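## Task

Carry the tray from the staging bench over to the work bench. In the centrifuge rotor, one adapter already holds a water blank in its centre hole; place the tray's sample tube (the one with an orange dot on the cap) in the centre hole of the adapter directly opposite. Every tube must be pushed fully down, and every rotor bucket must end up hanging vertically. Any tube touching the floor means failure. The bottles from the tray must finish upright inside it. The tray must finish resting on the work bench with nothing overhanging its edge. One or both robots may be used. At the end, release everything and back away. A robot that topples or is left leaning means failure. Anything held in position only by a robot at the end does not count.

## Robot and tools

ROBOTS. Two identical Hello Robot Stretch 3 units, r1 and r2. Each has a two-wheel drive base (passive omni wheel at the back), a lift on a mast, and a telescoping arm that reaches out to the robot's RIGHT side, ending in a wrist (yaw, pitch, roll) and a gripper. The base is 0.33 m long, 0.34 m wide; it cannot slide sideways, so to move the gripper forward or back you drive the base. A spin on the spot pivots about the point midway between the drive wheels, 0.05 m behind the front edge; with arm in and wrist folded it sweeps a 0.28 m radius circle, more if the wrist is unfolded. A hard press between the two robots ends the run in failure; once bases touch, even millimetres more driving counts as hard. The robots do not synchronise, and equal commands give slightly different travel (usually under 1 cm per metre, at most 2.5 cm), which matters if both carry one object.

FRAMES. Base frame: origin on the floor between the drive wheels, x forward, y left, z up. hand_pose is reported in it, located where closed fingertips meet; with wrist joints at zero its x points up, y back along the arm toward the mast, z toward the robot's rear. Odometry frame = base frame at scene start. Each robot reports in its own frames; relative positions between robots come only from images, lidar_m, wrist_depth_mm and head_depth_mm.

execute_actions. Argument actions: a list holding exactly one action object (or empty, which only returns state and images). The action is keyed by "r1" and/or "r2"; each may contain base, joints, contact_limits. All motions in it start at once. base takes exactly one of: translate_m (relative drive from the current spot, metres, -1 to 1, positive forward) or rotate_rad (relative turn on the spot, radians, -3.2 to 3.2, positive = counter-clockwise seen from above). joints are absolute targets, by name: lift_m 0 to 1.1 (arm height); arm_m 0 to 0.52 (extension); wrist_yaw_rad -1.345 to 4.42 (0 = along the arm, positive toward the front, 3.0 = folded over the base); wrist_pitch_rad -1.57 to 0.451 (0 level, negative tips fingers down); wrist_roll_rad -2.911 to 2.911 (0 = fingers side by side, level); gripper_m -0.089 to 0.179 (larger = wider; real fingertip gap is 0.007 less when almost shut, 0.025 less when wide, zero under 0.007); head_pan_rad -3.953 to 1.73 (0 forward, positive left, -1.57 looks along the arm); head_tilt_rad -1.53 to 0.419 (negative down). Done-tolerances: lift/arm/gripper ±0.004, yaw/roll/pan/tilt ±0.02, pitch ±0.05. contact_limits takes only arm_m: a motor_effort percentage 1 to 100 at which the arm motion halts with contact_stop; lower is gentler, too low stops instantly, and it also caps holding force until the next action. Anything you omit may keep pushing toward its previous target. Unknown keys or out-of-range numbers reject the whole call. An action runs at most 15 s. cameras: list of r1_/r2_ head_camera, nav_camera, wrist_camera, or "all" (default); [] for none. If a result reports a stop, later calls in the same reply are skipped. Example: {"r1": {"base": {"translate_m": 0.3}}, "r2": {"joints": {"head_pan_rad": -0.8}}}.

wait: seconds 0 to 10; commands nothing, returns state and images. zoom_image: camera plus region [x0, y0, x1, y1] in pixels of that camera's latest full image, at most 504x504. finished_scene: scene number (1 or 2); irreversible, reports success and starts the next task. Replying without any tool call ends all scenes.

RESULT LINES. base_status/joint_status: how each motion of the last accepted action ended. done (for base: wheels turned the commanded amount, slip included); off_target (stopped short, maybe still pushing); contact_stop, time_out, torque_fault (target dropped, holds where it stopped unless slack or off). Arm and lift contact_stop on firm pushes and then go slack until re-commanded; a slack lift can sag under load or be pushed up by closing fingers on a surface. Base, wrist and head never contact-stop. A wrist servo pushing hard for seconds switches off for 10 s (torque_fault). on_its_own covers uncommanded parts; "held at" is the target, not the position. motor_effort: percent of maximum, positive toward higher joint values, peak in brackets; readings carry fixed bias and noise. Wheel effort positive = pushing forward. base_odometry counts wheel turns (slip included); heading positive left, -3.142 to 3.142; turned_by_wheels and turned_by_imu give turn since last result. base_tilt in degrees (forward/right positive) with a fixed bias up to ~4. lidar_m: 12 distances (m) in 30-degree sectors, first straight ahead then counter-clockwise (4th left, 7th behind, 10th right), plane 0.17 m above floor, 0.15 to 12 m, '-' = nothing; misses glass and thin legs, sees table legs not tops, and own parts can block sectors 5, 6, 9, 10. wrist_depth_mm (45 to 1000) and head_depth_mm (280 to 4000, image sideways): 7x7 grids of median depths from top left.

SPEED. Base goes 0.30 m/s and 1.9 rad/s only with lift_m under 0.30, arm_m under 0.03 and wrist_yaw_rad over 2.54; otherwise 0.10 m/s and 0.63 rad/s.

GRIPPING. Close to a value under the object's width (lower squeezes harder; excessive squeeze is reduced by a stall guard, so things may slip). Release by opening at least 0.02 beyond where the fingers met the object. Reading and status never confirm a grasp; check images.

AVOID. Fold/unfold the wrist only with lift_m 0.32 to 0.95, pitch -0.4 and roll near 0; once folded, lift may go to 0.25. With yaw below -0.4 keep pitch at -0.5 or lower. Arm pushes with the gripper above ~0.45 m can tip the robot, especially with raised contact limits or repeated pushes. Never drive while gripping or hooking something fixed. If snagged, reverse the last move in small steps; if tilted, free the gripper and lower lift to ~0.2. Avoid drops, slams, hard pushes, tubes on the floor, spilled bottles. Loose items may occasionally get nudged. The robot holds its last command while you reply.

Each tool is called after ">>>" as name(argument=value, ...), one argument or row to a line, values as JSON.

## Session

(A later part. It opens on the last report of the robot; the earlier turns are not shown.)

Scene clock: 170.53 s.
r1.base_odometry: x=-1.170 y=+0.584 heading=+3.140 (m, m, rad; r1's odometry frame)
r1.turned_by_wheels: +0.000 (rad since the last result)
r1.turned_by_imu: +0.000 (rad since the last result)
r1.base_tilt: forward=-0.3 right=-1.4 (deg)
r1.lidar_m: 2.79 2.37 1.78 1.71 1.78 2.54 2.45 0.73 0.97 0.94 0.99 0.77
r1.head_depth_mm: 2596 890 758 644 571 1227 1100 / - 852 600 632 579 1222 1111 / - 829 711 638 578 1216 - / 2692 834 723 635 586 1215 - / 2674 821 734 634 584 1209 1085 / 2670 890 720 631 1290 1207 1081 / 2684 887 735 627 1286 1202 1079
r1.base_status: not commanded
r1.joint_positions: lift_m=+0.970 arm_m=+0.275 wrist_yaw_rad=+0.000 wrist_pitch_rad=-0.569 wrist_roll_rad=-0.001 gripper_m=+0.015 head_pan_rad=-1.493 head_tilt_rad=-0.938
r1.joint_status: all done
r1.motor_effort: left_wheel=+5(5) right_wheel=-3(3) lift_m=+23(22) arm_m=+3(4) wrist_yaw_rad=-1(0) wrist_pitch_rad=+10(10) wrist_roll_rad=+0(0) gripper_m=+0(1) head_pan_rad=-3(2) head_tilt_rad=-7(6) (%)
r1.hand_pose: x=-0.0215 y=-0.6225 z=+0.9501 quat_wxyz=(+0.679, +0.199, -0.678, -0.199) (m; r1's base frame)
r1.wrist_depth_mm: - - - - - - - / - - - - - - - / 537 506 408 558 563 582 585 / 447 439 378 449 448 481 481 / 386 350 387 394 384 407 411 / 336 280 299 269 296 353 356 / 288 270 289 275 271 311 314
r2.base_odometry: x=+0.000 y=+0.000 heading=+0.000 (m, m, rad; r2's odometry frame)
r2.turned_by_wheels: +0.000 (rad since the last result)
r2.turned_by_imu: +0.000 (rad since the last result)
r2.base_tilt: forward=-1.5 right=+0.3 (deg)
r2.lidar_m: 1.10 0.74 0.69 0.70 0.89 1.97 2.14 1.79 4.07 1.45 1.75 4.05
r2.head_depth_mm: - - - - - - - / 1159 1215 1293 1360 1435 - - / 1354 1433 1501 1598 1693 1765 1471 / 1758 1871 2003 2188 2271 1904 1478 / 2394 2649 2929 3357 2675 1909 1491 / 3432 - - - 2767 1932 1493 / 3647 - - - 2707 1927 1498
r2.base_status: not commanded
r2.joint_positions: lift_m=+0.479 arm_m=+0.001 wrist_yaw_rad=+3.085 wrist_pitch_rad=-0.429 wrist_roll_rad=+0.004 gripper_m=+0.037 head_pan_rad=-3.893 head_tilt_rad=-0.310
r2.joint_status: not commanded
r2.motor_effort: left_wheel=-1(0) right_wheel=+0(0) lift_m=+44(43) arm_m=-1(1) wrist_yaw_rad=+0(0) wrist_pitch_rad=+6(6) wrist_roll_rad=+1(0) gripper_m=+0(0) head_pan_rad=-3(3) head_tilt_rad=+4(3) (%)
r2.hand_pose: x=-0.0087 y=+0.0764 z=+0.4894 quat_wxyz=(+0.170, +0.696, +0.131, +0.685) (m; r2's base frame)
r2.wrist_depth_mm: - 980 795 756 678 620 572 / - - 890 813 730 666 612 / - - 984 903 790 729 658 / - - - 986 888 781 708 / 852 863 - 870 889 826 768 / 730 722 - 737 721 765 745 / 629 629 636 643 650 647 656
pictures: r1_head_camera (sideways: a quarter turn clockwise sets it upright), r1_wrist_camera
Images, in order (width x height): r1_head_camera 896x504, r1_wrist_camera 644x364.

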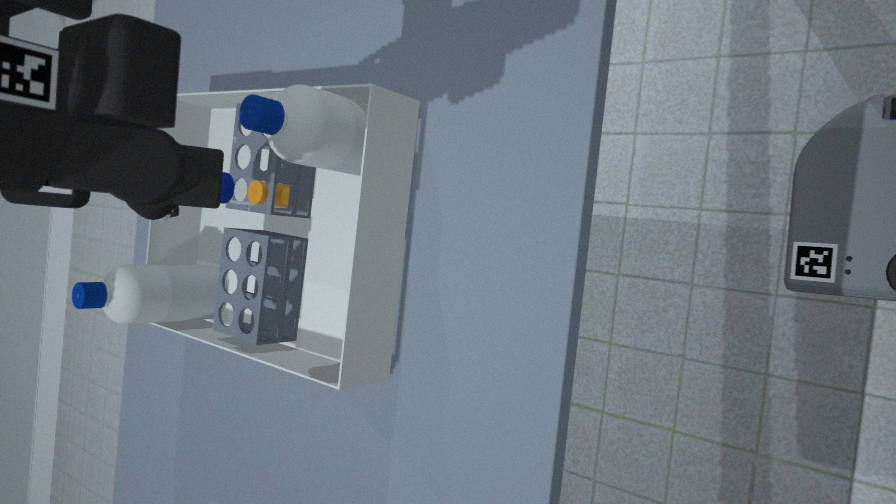

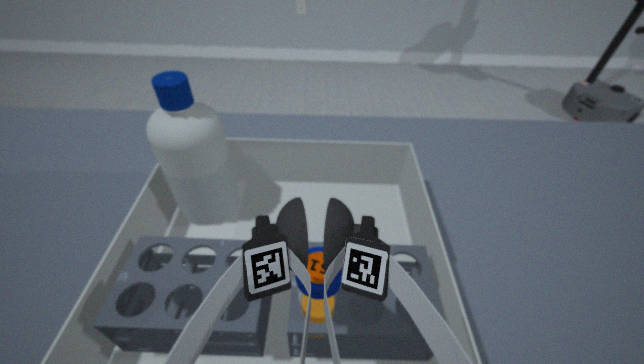

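>>> execute_actions(
  actions=[
    {"r1":{"joints":{"gripper_m":0.065,"arm_m":0.262}}},
  ],
  cameras=[],
)

>>> execute_actions(
  actions=[
    {"r1":{"joints":{"lift_m":0.91}}},
  ],
  cameras=["r1_wrist_camera"],
)

>>> execute_actions(
  actions=[
    {"r1":{"joints":{"gripper_m":0.015}}},
  ],
  cameras=["r1_wrist_camera"],
)

Scene clock: 182.43 s.
r1.base_odometry: x=-1.170 y=+0.584 heading=+3.140 (m, m, rad; r1's odometry frame)
r1.turned_by_wheels: +0.000 (rad since the last result)
r1.turned_by_imu: +0.001 (rad since the last result)
r1.base_tilt: forward=-0.1 right=-1.4 (deg)
r1.lidar_m: 2.78 2.37 1.78 1.71 1.78 2.54 2.46 0.73 0.97 0.94 0.99 0.77
r1.head_depth_mm: - 891 756 643 572 1228 1104 / - 854 600 632 581 1220 1117 / - 829 710 636 577 1218 - / 2664 825 724 635 586 1215 - / 2661 819 737 633 583 1210 1086 / 2673 891 721 630 1283 1204 1083 / 2703 885 734 627 1287 1202 1078
r1.base_status: not commanded
r1.joint_positions: lift_m=+0.970 arm_m=+0.262 wrist_yaw_rad=+0.000 wrist_pitch_rad=-0.569 wrist_roll_rad=-0.001 gripper_m=+0.065 head_pan_rad=-1.493 head_tilt_rad=-0.938
r1.joint_status: all done
r1.motor_effort: left_wheel=+5(5) right_wheel=-3(3) lift_m=+22(22) arm_m=-3(2) wrist_yaw_rad=-1(0) wrist_pitch_rad=+9(9) wrist_roll_rad=+0(0) gripper_m=+0(81) head_pan_rad=-2(2) head_tilt_rad=-6(5) (%)
r1.hand_pose: x=-0.0215 y=-0.6102 z=+0.9501 quat_wxyz=(+0.679, +0.199, -0.678, -0.199) (m; r1's base frame)
r1.wrist_depth_mm: - - - - - - - / - - - - - - - / 534 520 423 559 575 576 588 / 448 435 389 447 449 478 480 / 385 325 399 381 392 406 413 / 336 285 286 279 290 354 355 / 286 289 295 294 288 314 315
r2.base_odometry: x=+0.000 y=+0.000 heading=+0.000 (m, m, rad; r2's odometry frame)
r2.turned_by_wheels: +0.000 (rad since the last result)
r2.turned_by_imu: +0.000 (rad since the last result)
r2.base_tilt: forward=-1.5 right=+0.3 (deg)
r2.lidar_m: 1.10 0.74 0.69 0.70 0.90 1.97 2.15 1.79 4.06 1.45 1.75 4.06
r2.head_depth_mm: - - - - - - - / 1155 1214 1291 1365 1436 - - / 1363 1437 1510 1603 1723 1767 1472 / 1751 1853 1998 2199 2275 1904 1476 / 2414 2697 2986 3321 2677 1915 1486 / 3355 - - - 2719 1917 1479 / 3686 - - - 2770 1921 1488
r2.base_status: not commanded
r2.joint_positions: lift_m=+0.479 arm_m=+0.001 wrist_yaw_rad=+3.085 wrist_pitch_rad=-0.429 wrist_roll_rad=+0.004 gripper_m=+0.037 head_pan_rad=-3.893 head_tilt_rad=-0.310
r2.joint_status: not commanded
r2.motor_effort: left_wheel=+0(0) right_wheel=+0(0) lift_m=+43(43) arm_m=-1(1) wrist_yaw_rad=+0(0) wrist_pitch_rad=+7(6) wrist_roll_rad=+1(0) gripper_m=+0(0) head_pan_rad=-4(4) head_tilt_rad=+4(4) (%)
r2.hand_pose: x=-0.0087 y=+0.0764 z=+0.4894 quat_wxyz=(+0.170, +0.696, +0.131, +0.685) (m; r2's base frame)
r2.wrist_depth_mm: - 971 802 750 667 616 566 / - - 894 815 721 676 601 / - - 968 910 786 727 658 / - - - 992 873 794 706 / 858 854 - 883 895 825 771 / 722 736 - 751 719 768 765 / 624 629 633 649 644 658 659
pictures: none
No camera images: the call's "cameras" was empty. Leave "cameras" out to get every camera's image.

Scene clock: 183.80 s.
r1.base_odometry: x=-1.170 y=+0.584 heading=+3.140 (m, m, rad; r1's odometry frame)
r1.turned_by_wheels: +0.000 (rad since the last result)
r1.turned_by_imu: +0.000 (rad since the last result)
r1.base_tilt: forward=-0.2 right=-1.2 (deg)
r1.lidar_m: 2.79 2.37 1.78 1.71 1.79 2.54 2.45 0.73 0.97 0.94 0.99 0.77
r1.head_depth_mm: 2589 - 737 642 571 1225 1101 / 2590 - 591 632 580 1221 1114 / 2669 - 669 637 577 1220 - / 2660 833 724 635 584 1209 - / 2696 818 735 632 584 1211 1090 / 2680 889 717 631 1286 1205 1080 / 2701 885 734 628 1286 1201 1084
r1.base_status: not commanded
r1.joint_positions: lift_m=+0.910 arm_m=+0.262 wrist_yaw_rad=+0.000 wrist_pitch_rad=-0.569 wrist_roll_rad=-0.001 gripper_m=+0.065 head_pan_rad=-1.493 head_tilt_rad=-0.938
r1.joint_status: all done
r1.motor_effort: left_wheel=+5(5) right_wheel=-3(3) lift_m=+14(21) arm_m=-3(3) wrist_yaw_rad=+0(0) wrist_pitch_rad=+10(9) wrist_roll_rad=+0(0) gripper_m=+1(0) head_pan_rad=-3(3) head_tilt_rad=-6(6) (%)
r1.hand_pose: x=-0.0215 y=-0.6102 z=+0.8906 quat_wxyz=(+0.679, +0.199, -0.678, -0.199) (m; r1's base frame)
r1.wrist_depth_mm: - - - - - - - / 541 283 538 - - - - / 434 331 389 408 410 469 473 / 365 302 353 373 362 389 390 / 252 248 295 237 264 325 334 / 219 236 257 241 240 279 290 / 229 245 246 249 248 245 256
r2.base_odometry: x=+0.000 y=+0.000 heading=+0.000 (m, m, rad; r2's odometry frame)
r2.turned_by_wheels: +0.000 (rad since the last result)
r2.turned_by_imu: +0.000 (rad since the last result)
r2.base_tilt: forward=-1.5 right=+0.3 (deg)
r2.lidar_m: 1.10 0.74 0.69 0.70 0.90 1.97 2.14 1.79 4.05 1.45 1.74 4.06
r2.head_depth_mm: - - - - - - - / 1153 1213 1293 1352 1429 - - / 1359 1432 1522 1606 1707 1751 1470 / 1738 1846 2011 2160 2293 1902 1483 / 2417 2724 2968 3346 2722 1910 1485 / 3430 - - - 2690 1935 1500 / 3638 - - - 2704 1928 1501
r2.base_status: not commanded
r2.joint_positions: lift_m=+0.479 arm_m=+0.001 wrist_yaw_rad=+3.085 wrist_pitch_rad=-0.429 wrist_roll_rad=+0.004 gripper_m=+0.037 head_pan_rad=-3.893 head_tilt_rad=-0.310
r2.joint_status: not commanded
r2.motor_effort: left_wheel=+0(1) right_wheel=+0(0) lift_m=+43(43) arm_m=-1(1) wrist_yaw_rad=+0(0) wrist_pitch_rad=+6(6) wrist_roll_rad=+0(0) gripper_m=+0(0) head_pan_rad=-4(3) head_tilt_rad=+3(3) (%)
r2.hand_pose: x=-0.0087 y=+0.0764 z=+0.4894 quat_wxyz=(+0.170, +0.696, +0.131, +0.685) (m; r2's base frame)
r2.wrist_depth_mm: - 971 807 761 679 617 571 / - - 883 813 732 663 615 / - - 985 898 796 723 645 / - - - - 877 783 705 / 855 867 - 880 892 833 772 / 720 748 - 746 737 758 765 / 627 639 640 642 654 646 660
pictures: r1_wrist_camera
Images, in order (width x height): r1_wrist_camera 644x364.

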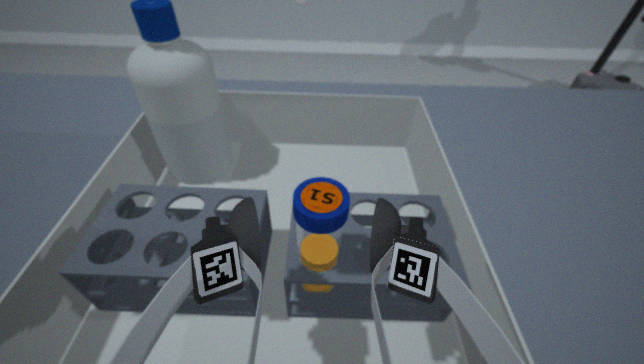

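Scene clock: 184.80 s.
r1.base_odometry: x=-1.170 y=+0.584 heading=+3.140 (m, m, rad; r1's odometry frame)
r1.turned_by_wheels: +0.000 (rad since the last result)
r1.turned_by_imu: +0.000 (rad since the last result)
r1.base_tilt: forward=-0.2 right=-1.4 (deg)
r1.lidar_m: 2.79 2.37 1.77 1.71 1.78 2.54 2.46 0.73 0.97 0.94 0.99 0.77
r1.head_depth_mm: 2572 - 740 644 571 1225 1100 / 2604 - 591 631 579 1224 1114 / 2667 - 668 637 579 1215 - / 2655 832 724 636 587 1213 - / 2655 822 735 632 584 1212 1087 / 2705 891 719 630 1292 1202 1082 / 2676 887 733 628 1280 1202 1080
r1.base_status: not commanded
r1.joint_positions: lift_m=+0.910 arm_m=+0.262 wrist_yaw_rad=+0.000 wrist_pitch_rad=-0.569 wrist_roll_rad=-0.001 gripper_m=+0.015 head_pan_rad=-1.493 head_tilt_rad=-0.938
r1.joint_status: all done
r1.motor_effort: left_wheel=+5(5) right_wheel=-3(3) lift_m=+15(15) arm_m=-3(3) wrist_yaw_rad=+0(1) wrist_pitch_rad=+10(10) wrist_roll_rad=+0(1) gripper_m=-1(79) head_pan_rad=-2(3) head_tilt_rad=-6(7) (%)
r1.hand_pose: x=-0.0215 y=-0.6102 z=+0.8906 quat_wxyz=(+0.679, +0.199, -0.678, -0.199) (m; r1's base frame)
r1.wrist_depth_mm: - - - - - - - / 544 284 538 - - - - / 435 323 384 408 408 466 473 / 364 300 352 373 364 390 394 / 246 248 252 226 264 328 335 / 219 238 255 241 237 274 290 / 229 243 244 247 249 222 256
r2.base_odometry: x=+0.000 y=+0.000 heading=+0.000 (m, m, rad; r2's odometry frame)
r2.turned_by_wheels: +0.000 (rad since the last result)
r2.turned_by_imu: +0.000 (rad since the last result)
r2.base_tilt: forward=-1.5 right=+0.2 (deg)
r2.lidar_m: 1.09 0.74 0.69 0.70 0.89 1.97 2.15 1.79 4.06 1.45 1.75 4.06
r2.head_depth_mm: - - - - - - - / 1159 1215 1300 1345 1439 - - / 1357 1426 1518 1605 1719 1736 1461 / 1739 1854 1985 2151 2301 1902 1485 / 2424 2662 2948 3371 2656 1919 1477 / 3369 - - - 2729 1916 1493 / 3670 - - - 2709 1937 1499
r2.base_status: not commanded
r2.joint_positions: lift_m=+0.479 arm_m=+0.001 wrist_yaw_rad=+3.085 wrist_pitch_rad=-0.429 wrist_roll_rad=+0.004 gripper_m=+0.037 head_pan_rad=-3.893 head_tilt_rad=-0.310
r2.joint_status: not commanded
r2.motor_effort: left_wheel=+0(0) right_wheel=+0(1) lift_m=+43(44) arm_m=-1(1) wrist_yaw_rad=+0(0) wrist_pitch_rad=+7(6) wrist_roll_rad=+1(0) gripper_m=+0(0) head_pan_rad=-4(3) head_tilt_rad=+3(4) (%)
r2.hand_pose: x=-0.0087 y=+0.0764 z=+0.4894 quat_wxyz=(+0.170, +0.696, +0.131, +0.685) (m; r2's base frame)
r2.wrist_depth_mm: - 994 786 741 680 612 575 / - - 868 821 736 660 609 / - - 996 910 806 716 648 / - - - 999 872 795 710 / 859 874 - 887 911 847 763 / 726 736 - 741 727 759 757 / 627 644 637 642 642 652 655
pictures: r1_wrist_camera
Images, in order (width x height): r1_wrist_camera 644x364.

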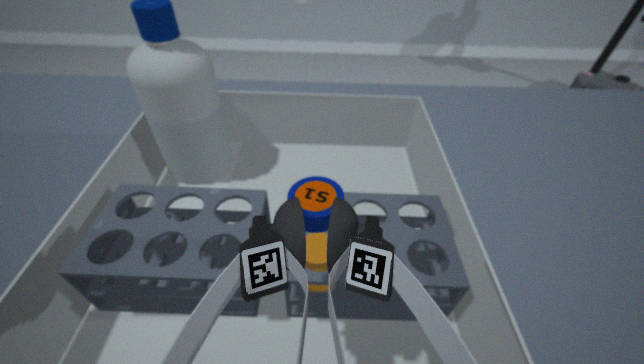

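>>> execute_actions(
  actions=[
    {"r1":{"joints":{"lift_m":0.95}}},
  ],
  cameras=["r1_wrist_camera"],
)

Scene clock: 188.60 s.
r1.base_odometry: x=-1.170 y=+0.584 heading=+3.140 (m, m, rad; r1's odometry frame)
r1.turned_by_wheels: +0.000 (rad since the last result)
r1.turned_by_imu: +0.001 (rad since the last result)
r1.base_tilt: forward=-0.3 right=-1.4 (deg)
r1.lidar_m: 2.79 2.37 1.78 1.71 1.78 2.53 2.46 0.73 0.97 0.94 0.98 0.77
r1.head_depth_mm: - 880 757 644 572 1225 1103 / - 839 599 633 580 1221 1108 / - - 709 638 578 1224 - / 2663 837 724 634 586 1215 - / 2661 817 736 634 583 1204 1085 / 2709 894 719 629 1288 1205 1085 / 2681 884 734 628 1286 1202 1083
r1.base_status: not commanded
r1.joint_positions: lift_m=+0.950 arm_m=+0.262 wrist_yaw_rad=+0.000 wrist_pitch_rad=-0.569 wrist_roll_rad=-0.001 gripper_m=+0.015 head_pan_rad=-1.493 head_tilt_rad=-0.938
r1.joint_status: all done
r1.motor_effort: left_wheel=+5(5) right_wheel=-3(3) lift_m=+22(21) arm_m=-3(3) wrist_yaw_rad=+0(0) wrist_pitch_rad=+9(9) wrist_roll_rad=+0(1) gripper_m=+0(1) head_pan_rad=-3(2) head_tilt_rad=-6(5) (%)
r1.hand_pose: x=-0.0216 y=-0.6102 z=+0.9301 quat_wxyz=(+0.679, +0.199, -0.678, -0.199) (m; r1's base frame)
r1.wrist_depth_mm: - - - - - - - / - - - - - - - / 501 476 411 433 519 540 555 / 420 383 388 432 428 442 452 / 362 291 322 217 305 379 385 / 307 269 267 253 266 331 335 / 242 273 276 279 275 289 296
r2.base_odometry: x=+0.000 y=+0.000 heading=+0.000 (m, m, rad; r2's odometry frame)
r2.turned_by_wheels: +0.000 (rad since the last result)
r2.turned_by_imu: +0.000 (rad since the last result)
r2.base_tilt: forward=-1.5 right=+0.3 (deg)
r2.lidar_m: 1.10 0.74 0.69 0.70 0.89 1.97 2.15 1.79 4.05 1.45 1.74 4.05
r2.head_depth_mm: - - - - - - - / 1154 1217 1291 1349 1429 - - / 1357 1428 1511 1612 1704 1754 1463 / 1748 1879 2008 2185 2290 1905 1477 / 2440 2653 2974 3303 2687 1901 1481 / 3445 - - - 2741 1908 1495 / 3673 - - - 2712 1901 1492
r2.base_status: not commanded
r2.joint_positions: lift_m=+0.479 arm_m=+0.001 wrist_yaw_rad=+3.085 wrist_pitch_rad=-0.429 wrist_roll_rad=+0.004 gripper_m=+0.037 head_pan_rad=-3.893 head_tilt_rad=-0.310
r2.joint_status: not commanded
r2.motor_effort: left_wheel=+0(0) right_wheel=+0(0) lift_m=+43(43) arm_m=-1(1) wrist_yaw_rad=+1(1) wrist_pitch_rad=+6(6) wrist_roll_rad=+0(0) gripper_m=+0(0) head_pan_rad=-4(4) head_tilt_rad=+3(4) (%)
r2.hand_pose: x=-0.0087 y=+0.0764 z=+0.4894 quat_wxyz=(+0.170, +0.696, +0.131, +0.685) (m; r2's base frame)
r2.wrist_depth_mm: - 978 820 745 677 611 566 / - - 886 818 745 664 604 / - - 977 900 795 715 647 / - - - 985 901 787 720 / 856 870 - 896 900 820 769 / 730 731 - 742 731 753 767 / 633 632 634 647 653 653 653
pictures: r1_wrist_camera
Images, in order (width x height): r1_wrist_camera 644x364.

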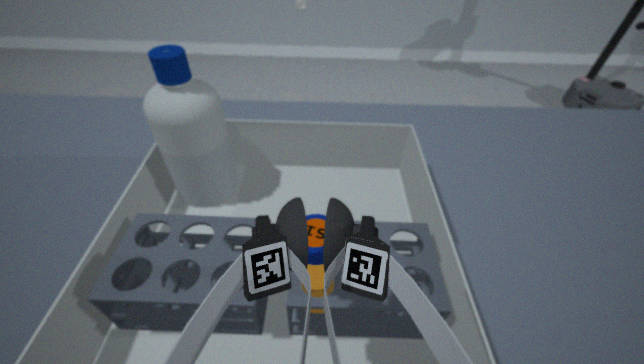

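>>> execute_actions(
  actions=[
    {"r1":{"joints":{"gripper_m":0.065,"lift_m":0.95}}},
  ],
  cameras=[],
)

>>> execute_actions(
  actions=[
    {"r1":{"joints":{"lift_m":0.905}}},
  ],
  cameras=[],
)

>>> execute_actions(
  actions=[
    {"r1":{"joints":{"arm_m":0.297}}},
  ],
  cameras=["r1_wrist_camera"],
)

>>> execute_actions(
  actions=[
    {"r1":{"joints":{"gripper_m":0.015}}},
  ],
  cameras=["r1_wrist_camera"],
)

>>> execute_actions(
  actions=[
    {"r1":{"joints":{"lift_m":0.94}}},
  ],
  cameras=["r1_wrist_camera"],
)

Scene clock: 197.47 s.
r1.base_odometry: x=-1.170 y=+0.584 heading=+3.140 (m, m, rad; r1's odometry frame)
r1.turned_by_wheels: +0.000 (rad since the last result)
r1.turned_by_imu: +0.001 (rad since the last result)
r1.base_tilt: forward=-0.2 right=-1.4 (deg)
r1.lidar_m: 2.78 2.38 1.78 1.71 1.78 2.54 2.45 0.73 0.97 0.94 0.99 0.77
r1.head_depth_mm: - 879 756 644 572 1220 1098 / - 788 600 631 579 1219 1112 / - - 710 637 577 1217 - / 2650 825 724 637 586 1215 - / 2664 819 735 632 584 1208 1083 / 2676 891 718 629 1289 1205 1084 / 2694 884 736 628 1289 1194 1082
r1.base_status: not commanded
r1.joint_positions: lift_m=+0.950 arm_m=+0.262 wrist_yaw_rad=+0.000 wrist_pitch_rad=-0.569 wrist_roll_rad=-0.001 gripper_m=+0.065 head_pan_rad=-1.493 head_tilt_rad=-0.938
r1.joint_status: all done
r1.motor_effort: left_wheel=+5(5) right_wheel=-3(3) lift_m=+22(24) arm_m=-3(3) wrist_yaw_rad=+0(0) wrist_pitch_rad=+9(10) wrist_roll_rad=+0(0) gripper_m=+0(79) head_pan_rad=-3(2) head_tilt_rad=-6(6) (%)
r1.hand_pose: x=-0.0216 y=-0.6102 z=+0.9301 quat_wxyz=(+0.679, +0.199, -0.678, -0.199) (m; r1's base frame)
r1.wrist_depth_mm: - - - - - - - / - - - - - - - / 502 474 409 432 521 537 546 / 420 381 391 431 430 447 452 / 362 292 313 294 300 379 385 / 307 267 272 262 249 331 335 / 242 271 278 280 274 295 297
r2.base_odometry: x=+0.000 y=+0.000 heading=+0.000 (m, m, rad; r2's odometry frame)
r2.turned_by_wheels: +0.000 (rad since the last result)
r2.turned_by_imu: +0.000 (rad since the last result)
r2.base_tilt: forward=-1.6 right=+0.2 (deg)
r2.lidar_m: 1.10 0.74 0.69 0.70 0.90 1.97 2.15 1.79 4.05 1.45 1.75 4.06
r2.head_depth_mm: - - - - - - - / 1157 1223 1286 1352 1430 - - / 1356 1433 1509 1606 1700 1762 1475 / 1760 1880 1996 2146 2271 1927 1480 / 2434 2678 2935 3371 2669 1925 1481 / 3428 - - - 2722 1919 1482 / 3627 - - - 2724 1926 1484
r2.base_status: not commanded
r2.joint_positions: lift_m=+0.479 arm_m=+0.001 wrist_yaw_rad=+3.085 wrist_pitch_rad=-0.429 wrist_roll_rad=+0.004 gripper_m=+0.037 head_pan_rad=-3.893 head_tilt_rad=-0.310
r2.joint_status: not commanded
r2.motor_effort: left_wheel=+0(0) right_wheel=+0(0) lift_m=+43(43) arm_m=-1(1) wrist_yaw_rad=-1(1) wrist_pitch_rad=+6(6) wrist_roll_rad=+0(1) gripper_m=+0(0) head_pan_rad=-4(3) head_tilt_rad=+3(3) (%)
r2.hand_pose: x=-0.0087 y=+0.0764 z=+0.4894 quat_wxyz=(+0.170, +0.696, +0.131, +0.685) (m; r2's base frame)
r2.wrist_depth_mm: - 970 804 750 681 625 569 / - - 860 815 737 673 608 / - - 964 899 803 732 647 / - - - 995 893 798 705 / 863 861 - 888 885 819 763 / 723 731 - 753 712 762 757 / 630 629 651 643 651 645 651
pictures: none
No camera images: the call's "cameras" was empty. Leave "cameras" out to get every camera's image.

Scene clock: 198.70 s.
r1.base_odometry: x=-1.170 y=+0.584 heading=+3.140 (m, m, rad; r1's odometry frame)
r1.turned_by_wheels: +0.000 (rad since the last result)
r1.turned_by_imu: +0.000 (rad since the last result)
r1.base_tilt: forward=-0.2 right=-1.4 (deg)
r1.lidar_m: 2.78 2.38 1.78 1.71 1.78 2.54 2.46 0.73 0.97 0.94 0.99 0.77
r1.head_depth_mm: 2585 - 736 644 571 1229 1101 / 2598 - 599 634 579 1219 1116 / 2689 - 623 636 577 1216 - / 2651 834 723 637 585 1212 - / 2682 819 733 632 584 1209 1091 / 2709 891 719 631 1293 1203 1083 / 2677 889 734 628 1291 1199 1081
r1.base_status: not commanded
r1.joint_positions: lift_m=+0.905 arm_m=+0.262 wrist_yaw_rad=+0.000 wrist_pitch_rad=-0.569 wrist_roll_rad=-0.001 gripper_m=+0.065 head_pan_rad=-1.493 head_tilt_rad=-0.938
r1.joint_status: all done
r1.motor_effort: left_wheel=+5(5) right_wheel=-3(3) lift_m=+14(20) arm_m=-3(3) wrist_yaw_rad=+0(0) wrist_pitch_rad=+9(9) wrist_roll_rad=-1(0) gripper_m=+0(1) head_pan_rad=-3(2) head_tilt_rad=-6(6) (%)
r1.hand_pose: x=-0.0216 y=-0.6102 z=+0.8857 quat_wxyz=(+0.679, +0.199, -0.678, -0.199) (m; r1's base frame)
r1.wrist_depth_mm: - - - - - - - / 534 280 378 - - - - / 422 324 387 408 395 462 472 / 357 282 352 342 339 380 385 / 237 248 288 230 255 316 329 / 217 236 252 235 238 269 284 / 227 239 239 241 244 235 252
r2.base_odometry: x=+0.000 y=+0.000 heading=+0.000 (m, m, rad; r2's odometry frame)
r2.turned_by_wheels: +0.000 (rad since the last result)
r2.turned_by_imu: +0.000 (rad since the last result)
r2.base_tilt: forward=-1.5 right=+0.3 (deg)
r2.lidar_m: 1.10 0.74 0.69 0.70 0.89 1.97 2.14 1.79 4.07 1.45 1.74 4.06
r2.head_depth_mm: - - - - - - - / 1156 1211 1287 1352 1439 - - / 1358 1430 1515 1597 1685 1773 1468 / 1759 1851 2018 2162 2298 1917 1479 / 2438 2646 3006 3352 2672 1902 1491 / 3505 - - - 2705 1921 1472 / 3652 - - - 2712 1934 1486
r2.base_status: not commanded
r2.joint_positions: lift_m=+0.479 arm_m=+0.001 wrist_yaw_rad=+3.085 wrist_pitch_rad=-0.429 wrist_roll_rad=+0.004 gripper_m=+0.037 head_pan_rad=-3.893 head_tilt_rad=-0.310
r2.joint_status: not commanded
r2.motor_effort: left_wheel=+0(1) right_wheel=+0(0) lift_m=+43(43) arm_m=-1(1) wrist_yaw_rad=+1(0) wrist_pitch_rad=+6(6) wrist_roll_rad=+0(0) gripper_m=+0(0) head_pan_rad=-4(4) head_tilt_rad=+3(3) (%)
r2.hand_pose: x=-0.0087 y=+0.0764 z=+0.4894 quat_wxyz=(+0.170, +0.696, +0.131, +0.685) (m; r2's base frame)
r2.wrist_depth_mm: - 970 805 743 676 615 567 / - - 878 817 725 662 613 / - - 963 907 794 725 653 / - - - 961 873 775 712 / 870 857 - 876 886 843 760 / 726 740 - 741 734 760 751 / 628 636 636 645 637 658 654
pictures: none
No camera images: the call's "cameras" was empty. Leave "cameras" out to get every camera's image.

Scene clock: 200.00 s.
r1.base_odometry: x=-1.170 y=+0.584 heading=+3.140 (m, m, rad; r1's odometry frame)
r1.turned_by_wheels: +0.000 (rad since the last result)
r1.turned_by_imu: +0.000 (rad since the last result)
r1.base_tilt: forward=-0.2 right=-1.4 (deg)
r1.lidar_m: 2.79 2.38 1.77 1.71 1.77 2.54 2.46 0.73 0.97 0.94 0.99 0.77
r1.head_depth_mm: 2577 - 739 643 571 1226 1098 / - - 600 632 579 1218 1113 / 2649 - 709 638 578 1217 - / 2664 827 724 634 586 1213 - / 2667 820 736 632 584 1213 1091 / 2671 893 721 630 1293 1203 1084 / 2700 884 737 628 1284 1207 1080
r1.base_status: not commanded
r1.joint_positions: lift_m=+0.905 arm_m=+0.297 wrist_yaw_rad=+0.000 wrist_pitch_rad=-0.569 wrist_roll_rad=-0.001 gripper_m=+0.065 head_pan_rad=-1.493 head_tilt_rad=-0.938
r1.joint_status: all done
r1.motor_effort: left_wheel=+5(5) right_wheel=-2(3) lift_m=+15(14) arm_m=+4(4) wrist_yaw_rad=+0(0) wrist_pitch_rad=+9(9) wrist_roll_rad=+0(0) gripper_m=+0(0) head_pan_rad=-2(2) head_tilt_rad=-6(6) (%)
r1.hand_pose: x=-0.0216 y=-0.6445 z=+0.8857 quat_wxyz=(+0.679, +0.199, -0.678, -0.199) (m; r1's base frame)
r1.wrist_depth_mm: - - - - - - - / - 246 528 - - - - / 424 276 346 367 364 456 468 / 357 300 343 366 353 380 387 / 237 246 309 167 263 314 325 / 209 215 240 200 237 268 284 / 209 211 211 209 210 212 251
r2.base_odometry: x=+0.000 y=+0.000 heading=+0.000 (m, m, rad; r2's odometry frame)
r2.turned_by_wheels: +0.000 (rad since the last result)
r2.turned_by_imu: +0.000 (rad since the last result)
r2.base_tilt: forward=-1.5 right=+0.2 (deg)
r2.lidar_m: 1.10 0.74 0.69 0.70 0.90 1.97 2.15 1.79 4.06 1.45 1.74 4.05
r2.head_depth_mm: - - - - - - - / 1151 1215 1290 1350 1438 - - / 1371 1430 1499 1598 1699 1742 1471 / 1749 1848 1999 2173 2309 1903 1481 / 2390 2669 3003 3316 2703 1890 1474 / 3373 - - - 2653 1924 1490 / 3644 - - - 2713 1924 1489
r2.base_status: not commanded
r2.joint_positions: lift_m=+0.479 arm_m=+0.001 wrist_yaw_rad=+3.085 wrist_pitch_rad=-0.429 wrist_roll_rad=+0.004 gripper_m=+0.037 head_pan_rad=-3.893 head_tilt_rad=-0.310
r2.joint_status: not commanded
r2.motor_effort: left_wheel=+0(1) right_wheel=+0(0) lift_m=+43(43) arm_m=-1(1) wrist_yaw_rad=-1(1) wrist_pitch_rad=+6(6) wrist_roll_rad=+0(0) gripper_m=+0(0) head_pan_rad=-3(4) head_tilt_rad=+4(3) (%)
r2.hand_pose: x=-0.0087 y=+0.0764 z=+0.4894 quat_wxyz=(+0.170, +0.696, +0.131, +0.685) (m; r2's base frame)
r2.wrist_depth_mm: - 977 816 743 673 611 569 / - - 878 820 728 663 612 / - - 982 893 809 722 652 / - - - 988 874 779 707 / 842 852 - 882 895 839 766 / 723 740 - 745 722 756 749 / 632 626 643 648 650 664 655
pictures: r1_wrist_camera
Images, in order (width x height): r1_wrist_camera 644x364.

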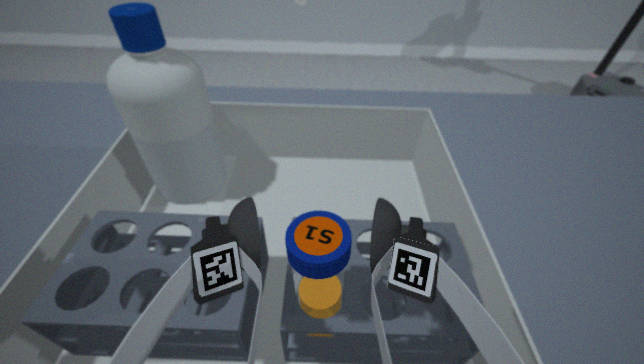

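Scene clock: 201.00 s.
r1.base_odometry: x=-1.170 y=+0.584 heading=+3.140 (m, m, rad; r1's odometry frame)
r1.turned_by_wheels: +0.000 (rad since the last result)
r1.turned_by_imu: +0.000 (rad since the last result)
r1.base_tilt: forward=-0.3 right=-1.3 (deg)
r1.lidar_m: 2.78 2.37 1.78 1.71 1.78 2.54 2.46 0.73 0.97 0.94 0.99 0.77
r1.head_depth_mm: 2578 - 737 642 571 1223 1097 / - - 600 632 578 1221 1117 / 2656 - 710 636 577 1217 - / 2651 833 723 634 585 1211 - / 2665 812 735 632 584 1212 1085 / 2665 890 721 630 1283 1210 1079 / 2702 885 735 627 1282 1205 1082
r1.base_status: not commanded
r1.joint_positions: lift_m=+0.905 arm_m=+0.297 wrist_yaw_rad=-0.001 wrist_pitch_rad=-0.569 wrist_roll_rad=-0.001 gripper_m=+0.015 head_pan_rad=-1.493 head_tilt_rad=-0.938
r1.joint_status: all done
r1.motor_effort: left_wheel=+4(5) right_wheel=-2(3) lift_m=+14(14) arm_m=+3(3) wrist_yaw_rad=+1(2) wrist_pitch_rad=+10(10) wrist_roll_rad=+0(0) gripper_m=-8(81) head_pan_rad=-2(2) head_tilt_rad=-5(6) (%)
r1.hand_pose: x=-0.0218 y=-0.6445 z=+0.8857 quat_wxyz=(+0.679, +0.198, -0.678, -0.199) (m; r1's base frame)
r1.wrist_depth_mm: - - - - - - - / - 247 - - - - - / 425 276 356 365 364 460 466 / 356 301 342 365 346 380 385 / 238 245 265 163 265 312 327 / 212 216 239 197 221 226 283 / 209 209 211 208 214 194 252
r2.base_odometry: x=+0.000 y=+0.000 heading=+0.000 (m, m, rad; r2's odometry frame)
r2.turned_by_wheels: +0.000 (rad since the last result)
r2.turned_by_imu: +0.000 (rad since the last result)
r2.base_tilt: forward=-1.5 right=+0.2 (deg)
r2.lidar_m: 1.10 0.74 0.69 0.70 0.89 1.96 2.14 1.79 4.06 1.45 1.74 4.06
r2.head_depth_mm: - - - - - - - / 1154 1214 1293 1354 1430 - - / 1368 1426 1506 1610 1695 1760 1485 / 1737 1875 2026 2167 2279 1901 1478 / 2416 2683 3003 3411 2704 1933 1489 / 3401 - - - 2670 1900 1500 / 3635 - - - 2694 1923 1479
r2.base_status: not commanded
r2.joint_positions: lift_m=+0.479 arm_m=+0.001 wrist_yaw_rad=+3.085 wrist_pitch_rad=-0.429 wrist_roll_rad=+0.004 gripper_m=+0.037 head_pan_rad=-3.893 head_tilt_rad=-0.310
r2.joint_status: not commanded
r2.motor_effort: left_wheel=+0(0) right_wheel=+0(0) lift_m=+43(43) arm_m=-1(1) wrist_yaw_rad=+1(0) wrist_pitch_rad=+6(6) wrist_roll_rad=+1(0) gripper_m=+0(0) head_pan_rad=-3(4) head_tilt_rad=+4(3) (%)
r2.hand_pose: x=-0.0087 y=+0.0764 z=+0.4894 quat_wxyz=(+0.170, +0.696, +0.131, +0.685) (m; r2's base frame)
r2.wrist_depth_mm: - 972 810 741 665 620 575 / - - 881 825 757 660 605 / - - 977 911 801 714 650 / - - - 982 882 795 694 / 850 864 - 886 901 842 757 / 726 729 - 740 723 755 758 / 629 643 642 641 648 657 663
pictures: r1_wrist_camera
Images, in order (width x height): r1_wrist_camera 644x364.

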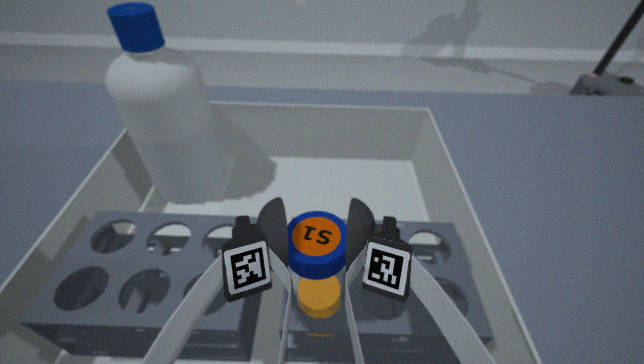

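Scene clock: 202.13 s.
r1.base_odometry: x=-1.170 y=+0.584 heading=+3.140 (m, m, rad; r1's odometry frame)
r1.turned_by_wheels: +0.000 (rad since the last result)
r1.turned_by_imu: +0.000 (rad since the last result)
r1.base_tilt: forward=-0.3 right=-1.2 (deg)
r1.lidar_m: 2.79 2.38 1.78 1.71 1.78 2.54 2.45 0.73 0.97 0.94 0.98 0.77
r1.head_depth_mm: - 889 758 643 572 1228 1094 / - 854 599 633 580 1218 1114 / - - 710 637 577 1224 - / 2658 830 724 635 586 1211 - / 2664 820 733 634 584 1210 1089 / 2672 890 719 631 1294 1204 1086 / 2683 886 733 628 1286 1203 1080
r1.base_status: not commanded
r1.joint_positions: lift_m=+0.940 arm_m=+0.297 wrist_yaw_rad=-0.001 wrist_pitch_rad=-0.569 wrist_roll_rad=-0.001 gripper_m=+0.015 head_pan_rad=-1.493 head_tilt_rad=-0.938
r1.joint_status: all done
r1.motor_effort: left_wheel=+4(5) right_wheel=-3(2) lift_m=+22(23) arm_m=+3(3) wrist_yaw_rad=+2(1) wrist_pitch_rad=+10(10) wrist_roll_rad=+0(0) gripper_m=-8(8) head_pan_rad=-2(3) head_tilt_rad=-5(5) (%)
r1.hand_pose: x=-0.0218 y=-0.6445 z=+0.9200 quat_wxyz=(+0.679, +0.198, -0.678, -0.199) (m; r1's base frame)
r1.wrist_depth_mm: - - - - - - - / - - - - - - - / 485 280 378 508 514 525 531 / 405 322 380 402 400 430 437 / 347 303 352 162 337 367 369 / 290 251 259 200 257 318 324 / 218 233 235 218 237 277 286
r2.base_odometry: x=+0.000 y=+0.000 heading=+0.000 (m, m, rad; r2's odometry frame)
r2.turned_by_wheels: +0.000 (rad since the last result)
r2.turned_by_imu: +0.000 (rad since the last result)
r2.base_tilt: forward=-1.4 right=+0.2 (deg)
r2.lidar_m: 1.10 0.74 0.69 0.70 0.90 1.97 2.14 1.79 4.04 1.45 1.75 4.05
r2.head_depth_mm: - - - - - - - / 1157 1211 1285 1353 1430 - - / 1354 1427 1528 1612 1716 1750 1476 / 1745 1884 2016 2169 2291 1904 1475 / 2424 2694 3024 3360 2705 1923 1482 / 3343 - - - 2687 1917 1490 / 3640 - - - 2727 1921 1495
r2.base_status: not commanded
r2.joint_positions: lift_m=+0.479 arm_m=+0.001 wrist_yaw_rad=+3.085 wrist_pitch_rad=-0.429 wrist_roll_rad=+0.004 gripper_m=+0.037 head_pan_rad=-3.893 head_tilt_rad=-0.310
r2.joint_status: not commanded
r2.motor_effort: left_wheel=+0(0) right_wheel=+1(0) lift_m=+43(43) arm_m=-1(1) wrist_yaw_rad=+0(0) wrist_pitch_rad=+6(6) wrist_roll_rad=+1(0) gripper_m=+0(0) head_pan_rad=-3(4) head_tilt_rad=+4(3) (%)
r2.hand_pose: x=-0.0087 y=+0.0764 z=+0.4894 quat_wxyz=(+0.170, +0.696, +0.131, +0.685) (m; r2's base frame)
r2.wrist_depth_mm: - 960 797 745 673 617 574 / - - 878 812 735 671 604 / - - 979 901 802 729 662 / - - - 973 873 783 715 / 865 882 - 901 881 836 766 / 729 730 - 747 729 757 748 / 635 634 633 643 647 656 655
pictures: r1_wrist_camera
Images, in order (width x height): r1_wrist_camera 644x364.

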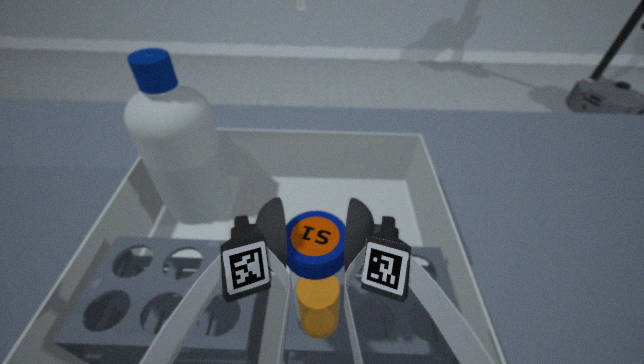

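>>> execute_actions(
  actions=[
    {"r1":{"joints":{"lift_m":1.095}}},
  ],
  cameras=["r1_wrist_camera"],
)

>>> execute_actions(
  actions=[
    {"r1":{"base":{"translate_m":-1.0},"joints":{"arm_m":0.0,"head_pan_rad":-2.6,"head_tilt_rad":-0.5}}},
  ],
  cameras=["r1_wrist_camera","r1_head_camera"],
)

>>> execute_actions(
  actions=[
    {"r1":{"base":{"translate_m":-1.0}}},
  ],
  cameras=["r1_nav_camera","r1_head_camera"],
)

Scene clock: 215.07 s.
r1.base_odometry: x=-1.170 y=+0.584 heading=+3.140 (m, m, rad; r1's odometry frame)
r1.turned_by_wheels: +0.000 (rad since the last result)
r1.turned_by_imu: +0.001 (rad since the last result)
r1.base_tilt: forward=-0.3 right=-1.4 (deg)
r1.lidar_m: 2.79 2.38 1.78 1.71 1.78 2.54 2.45 0.73 0.97 0.94 0.98 0.77
r1.head_depth_mm: 2613 916 759 643 572 1230 1100 / 2658 861 600 632 578 1222 1113 / 2635 853 712 637 578 1220 - / 2659 836 725 635 585 1216 - / 2670 817 735 634 585 1206 1087 / 2675 890 718 630 1296 1203 1081 / 2705 883 734 628 1292 1203 1080
r1.base_status: not commanded
r1.joint_positions: lift_m=+1.095 arm_m=+0.297 wrist_yaw_rad=-0.001 wrist_pitch_rad=-0.569 wrist_roll_rad=-0.001 gripper_m=+0.015 head_pan_rad=-1.493 head_tilt_rad=-0.938
r1.joint_status: all done
r1.motor_effort: left_wheel=+4(4) right_wheel=-2(2) lift_m=+22(24) arm_m=+4(3) wrist_yaw_rad=+1(1) wrist_pitch_rad=+10(9) wrist_roll_rad=+0(0) gripper_m=-7(7) head_pan_rad=-2(2) head_tilt_rad=-5(6) (%)
r1.hand_pose: x=-0.0218 y=-0.6445 z=+1.0750 quat_wxyz=(+0.679, +0.198, -0.678, -0.199) (m; r1's base frame)
r1.wrist_depth_mm: - - - - - - - / - - - - - - - / - - - - - - - / 634 629 645 649 655 669 676 / 542 540 386 162 561 563 577 / 473 470 459 199 483 494 494 / 420 421 375 358 413 439 444
r2.base_odometry: x=+0.000 y=+0.000 heading=+0.000 (m, m, rad; r2's odometry frame)
r2.turned_by_wheels: +0.000 (rad since the last result)
r2.turned_by_imu: +0.000 (rad since the last result)
r2.base_tilt: forward=-1.5 right=+0.3 (deg)
r2.lidar_m: 1.10 0.74 0.69 0.70 0.89 1.97 2.14 1.79 4.05 1.45 1.75 4.06
r2.head_depth_mm: - - - - - - - / 1161 1213 1286 1354 1443 - - / 1364 1440 1510 1603 1708 1753 1477 / 1743 1874 1997 2194 2279 1881 1478 / 2420 2683 3038 3399 2699 1922 1476 / 3359 - - - 2680 1911 1489 / 3679 - - - 2699 1918 1497
r2.base_status: not commanded
r2.joint_positions: lift_m=+0.479 arm_m=+0.001 wrist_yaw_rad=+3.085 wrist_pitch_rad=-0.429 wrist_roll_rad=+0.004 gripper_m=+0.037 head_pan_rad=-3.893 head_tilt_rad=-0.310
r2.joint_status: not commanded
r2.motor_effort: left_wheel=+0(0) right_wheel=+0(0) lift_m=+43(43) arm_m=-1(1) wrist_yaw_rad=+0(0) wrist_pitch_rad=+6(6) wrist_roll_rad=+0(0) gripper_m=+0(0) head_pan_rad=-3(3) head_tilt_rad=+4(3) (%)
r2.hand_pose: x=-0.0087 y=+0.0764 z=+0.4894 quat_wxyz=(+0.170, +0.696, +0.131, +0.685) (m; r2's base frame)
r2.wrist_depth_mm: - 1000 810 751 675 621 578 / - - 865 817 725 657 608 / - - 979 922 791 711 645 / - - - 997 873 781 703 / 846 874 - 867 905 838 771 / 719 722 - 744 719 737 769 / 630 633 633 651 646 654 666
pictures: r1_wrist_camera
Images, in order (width x height): r1_wrist_camera 644x364.

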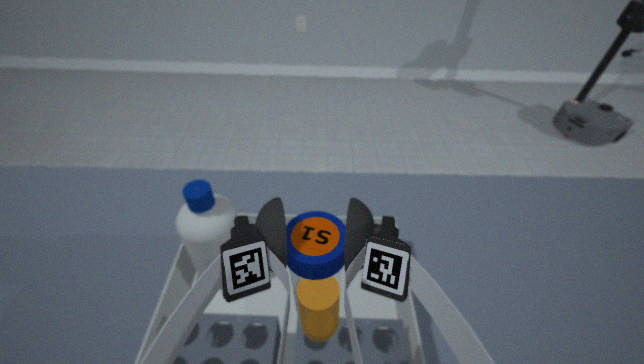

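Scene clock: 226.13 s.
r1.base_odometry: x=-0.170 y=+0.582 heading=+3.140 (m, m, rad; r1's odometry frame)
r1.turned_by_wheels: +0.000 (rad since the last result)
r1.turned_by_imu: +0.002 (rad since the last result)
r1.base_tilt: forward=-0.3 right=-1.4 (deg)
r1.lidar_m: 1.72 2.42 1.78 1.76 1.84 2.59 1.47 1.70 2.43 0.98 0.39 0.39
r1.head_depth_mm: - - - 2299 1865 1529 1259 / - - - 2381 1933 1518 1258 / - - - 2370 1914 1516 1252 / - - - 2197 1916 1516 1250 / - - - 2589 1903 1506 1245 / - - - 2588 1901 1510 1248 / - - 3242 2891 - 1494 1241
r1.base_status: done
r1.joint_positions: lift_m=+1.095 arm_m=+0.000 wrist_yaw_rad=-0.001 wrist_pitch_rad=-0.569 wrist_roll_rad=-0.001 gripper_m=+0.015 head_pan_rad=-2.593 head_tilt_rad=-0.507
r1.joint_status: all done
r1.motor_effort: left_wheel=+5(7) right_wheel=-2(7) lift_m=+23(23) arm_m=-3(3) wrist_yaw_rad=+0(2) wrist_pitch_rad=+10(10) wrist_roll_rad=+0(0) gripper_m=-7(7) head_pan_rad=-3(31) head_tilt_rad=+3(28) (%)
r1.hand_pose: x=-0.0217 y=-0.3482 z=+1.0750 quat_wxyz=(+0.679, +0.199, -0.678, -0.199) (m; r1's base frame)
r1.wrist_depth_mm: - - - - - - - / - - - - - - - / 758 761 - - - - - / 630 640 - - - - - / 540 556 - 162 - - - / 475 503 - 200 - - - / 421 - - - - - -
r2.base_odometry: x=+0.000 y=+0.000 heading=+0.000 (m, m, rad; r2's odometry frame)
r2.turned_by_wheels: +0.000 (rad since the last result)
r2.turned_by_imu: +0.000 (rad since the last result)
r2.base_tilt: forward=-1.5 right=+0.2 (deg)
r2.lidar_m: 1.10 0.74 0.69 0.70 0.89 1.97 2.15 1.79 2.45 1.45 1.75 4.05
r2.head_depth_mm: - - - - - - - / 1158 1221 1291 1354 1436 - - / 1359 1431 1512 1611 1699 1743 1472 / 1750 1863 1997 2163 2266 1904 1483 / 2449 2687 2969 3378 2719 1908 1499 / 3356 - - - 2720 1904 1477 / 3582 - - - 2749 1953 1490
r2.base_status: not commanded
r2.joint_positions: lift_m=+0.479 arm_m=+0.001 wrist_yaw_rad=+3.085 wrist_pitch_rad=-0.429 wrist_roll_rad=+0.004 gripper_m=+0.037 head_pan_rad=-3.893 head_tilt_rad=-0.310
r2.joint_status: not commanded
r2.motor_effort: left_wheel=+0(0) right_wheel=+0(0) lift_m=+43(43) arm_m=-1(1) wrist_yaw_rad=+0(1) wrist_pitch_rad=+6(6) wrist_roll_rad=+0(0) gripper_m=+0(1) head_pan_rad=-3(4) head_tilt_rad=+3(3) (%)
r2.hand_pose: x=-0.0087 y=+0.0764 z=+0.4894 quat_wxyz=(+0.170, +0.696, +0.131, +0.685) (m; r2's base frame)
r2.wrist_depth_mm: - 961 805 747 678 609 572 / - - 881 816 733 668 608 / - - 960 903 793 717 651 / - - - 985 878 795 717 / 852 867 - 884 895 829 768 / 731 748 - 743 718 766 770 / 632 631 636 637 650 656 661
pictures: r1_head_camera (sideways: a quarter turn clockwise sets it upright), r1_wrist_camera
Images, in order (width x height): r1_head_camera 896x504, r1_wrist_camera 644x364.

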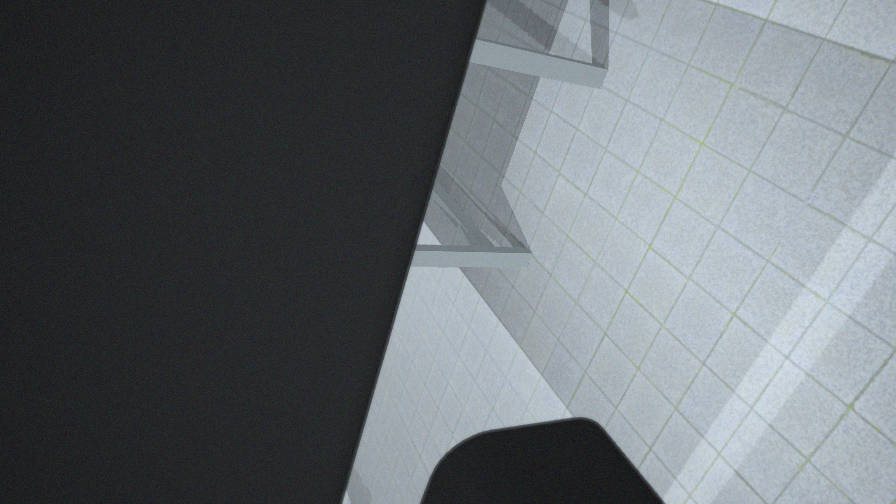

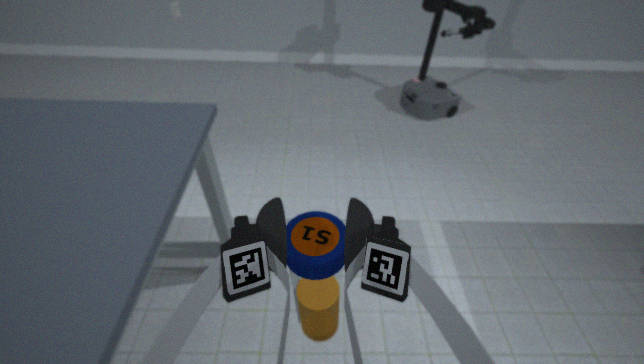

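Scene clock: 237.20 s.
r1.base_odometry: x=+0.830 y=+0.581 heading=+3.140 (m, m, rad; r1's odometry frame)
r1.turned_by_wheels: +0.000 (rad since the last result)
r1.turned_by_imu: +0.002 (rad since the last result)
r1.base_tilt: forward=-0.3 right=-1.4 (deg)
r1.lidar_m: 1.29 2.44 1.85 1.79 1.88 2.63 1.89 0.51 0.99 2.23 3.08 1.55
r1.head_depth_mm: - - - 2285 1941 1530 1259 / - - - 983 1735 1522 1260 / - - - 1027 796 1436 1257 / - - - 1026 790 747 935 / - - - 997 790 1470 1256 / - - - 1068 851 1498 1248 / - - - 1187 - 1384 1245
r1.base_status: done
r1.joint_positions: lift_m=+1.095 arm_m=+0.000 wrist_yaw_rad=-0.001 wrist_pitch_rad=-0.569 wrist_roll_rad=-0.001 gripper_m=+0.015 head_pan_rad=-2.593 head_tilt_rad=-0.507
r1.joint_status: not commanded
r1.motor_effort: left_wheel=+5(6) right_wheel=-3(7) lift_m=+22(23) arm_m=-3(3) wrist_yaw_rad=+1(1) wrist_pitch_rad=+10(9) wrist_roll_rad=+0(1) gripper_m=-7(8) head_pan_rad=-3(3) head_tilt_rad=+2(3) (%)
r1.hand_pose: x=-0.0217 y=-0.3482 z=+1.0750 quat_wxyz=(+0.679, +0.199, -0.678, -0.199) (m; r1's base frame)
r1.wrist_depth_mm: - - - - - - - / - - - - - - - / - - - - - 855 825 / - - - - - 724 687 / - - - 162 - - 574 / - - - 200 - - 508 / - - - - - - 465
r2.base_odometry: x=+0.000 y=+0.000 heading=+0.000 (m, m, rad; r2's odometry frame)
r2.turned_by_wheels: +0.000 (rad since the last result)
r2.turned_by_imu: +0.000 (rad since the last result)
r2.base_tilt: forward=-1.5 right=+0.3 (deg)
r2.lidar_m: 1.10 0.74 0.69 0.70 0.90 1.96 2.15 1.79 2.24 1.45 1.75 4.06
r2.head_depth_mm: - - - - - - - / 1156 1215 1285 1357 1429 - - / 1367 1433 1512 1602 1688 1759 1461 / 1736 1880 2018 2171 2315 1921 1478 / 2458 2690 2992 3350 2694 1906 1482 / 3406 - - - 2735 1920 1498 / 3629 - - - 2734 1943 1494
r2.base_status: not commanded
r2.joint_positions: lift_m=+0.479 arm_m=+0.001 wrist_yaw_rad=+3.085 wrist_pitch_rad=-0.429 wrist_roll_rad=+0.004 gripper_m=+0.037 head_pan_rad=-3.893 head_tilt_rad=-0.310
r2.joint_status: not commanded
r2.motor_effort: left_wheel=+0(0) right_wheel=+0(0) lift_m=+43(43) arm_m=-1(1) wrist_yaw_rad=+0(1) wrist_pitch_rad=+6(6) wrist_roll_rad=+0(0) gripper_m=+0(0) head_pan_rad=-4(3) head_tilt_rad=+3(3) (%)
r2.hand_pose: x=-0.0087 y=+0.0764 z=+0.4894 quat_wxyz=(+0.170, +0.696, +0.131, +0.685) (m; r2's base frame)
r2.wrist_depth_mm: - 963 805 729 684 620 572 / - - 889 825 731 668 608 / - - 984 887 811 720 649 / - - - 988 851 793 713 / 846 855 - 886 901 836 771 / 719 743 - 733 731 757 755 / 635 634 638 645 650 650 663
pictures: r1_head_camera (sideways: a quarter turn clockwise sets it upright), r1_nav_camera (sideways: a quarter turn counterclockwise sets it upright)
Images, in order (width x height): r1_head_camera 896x504, r1_nav_camera 672x504.

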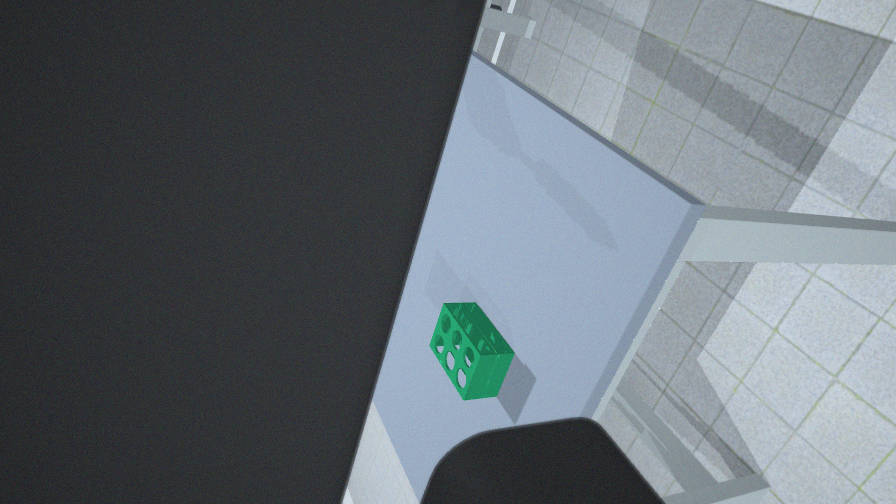

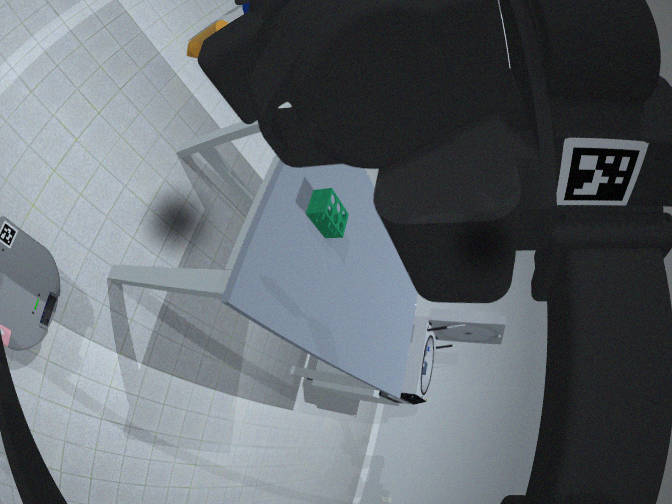

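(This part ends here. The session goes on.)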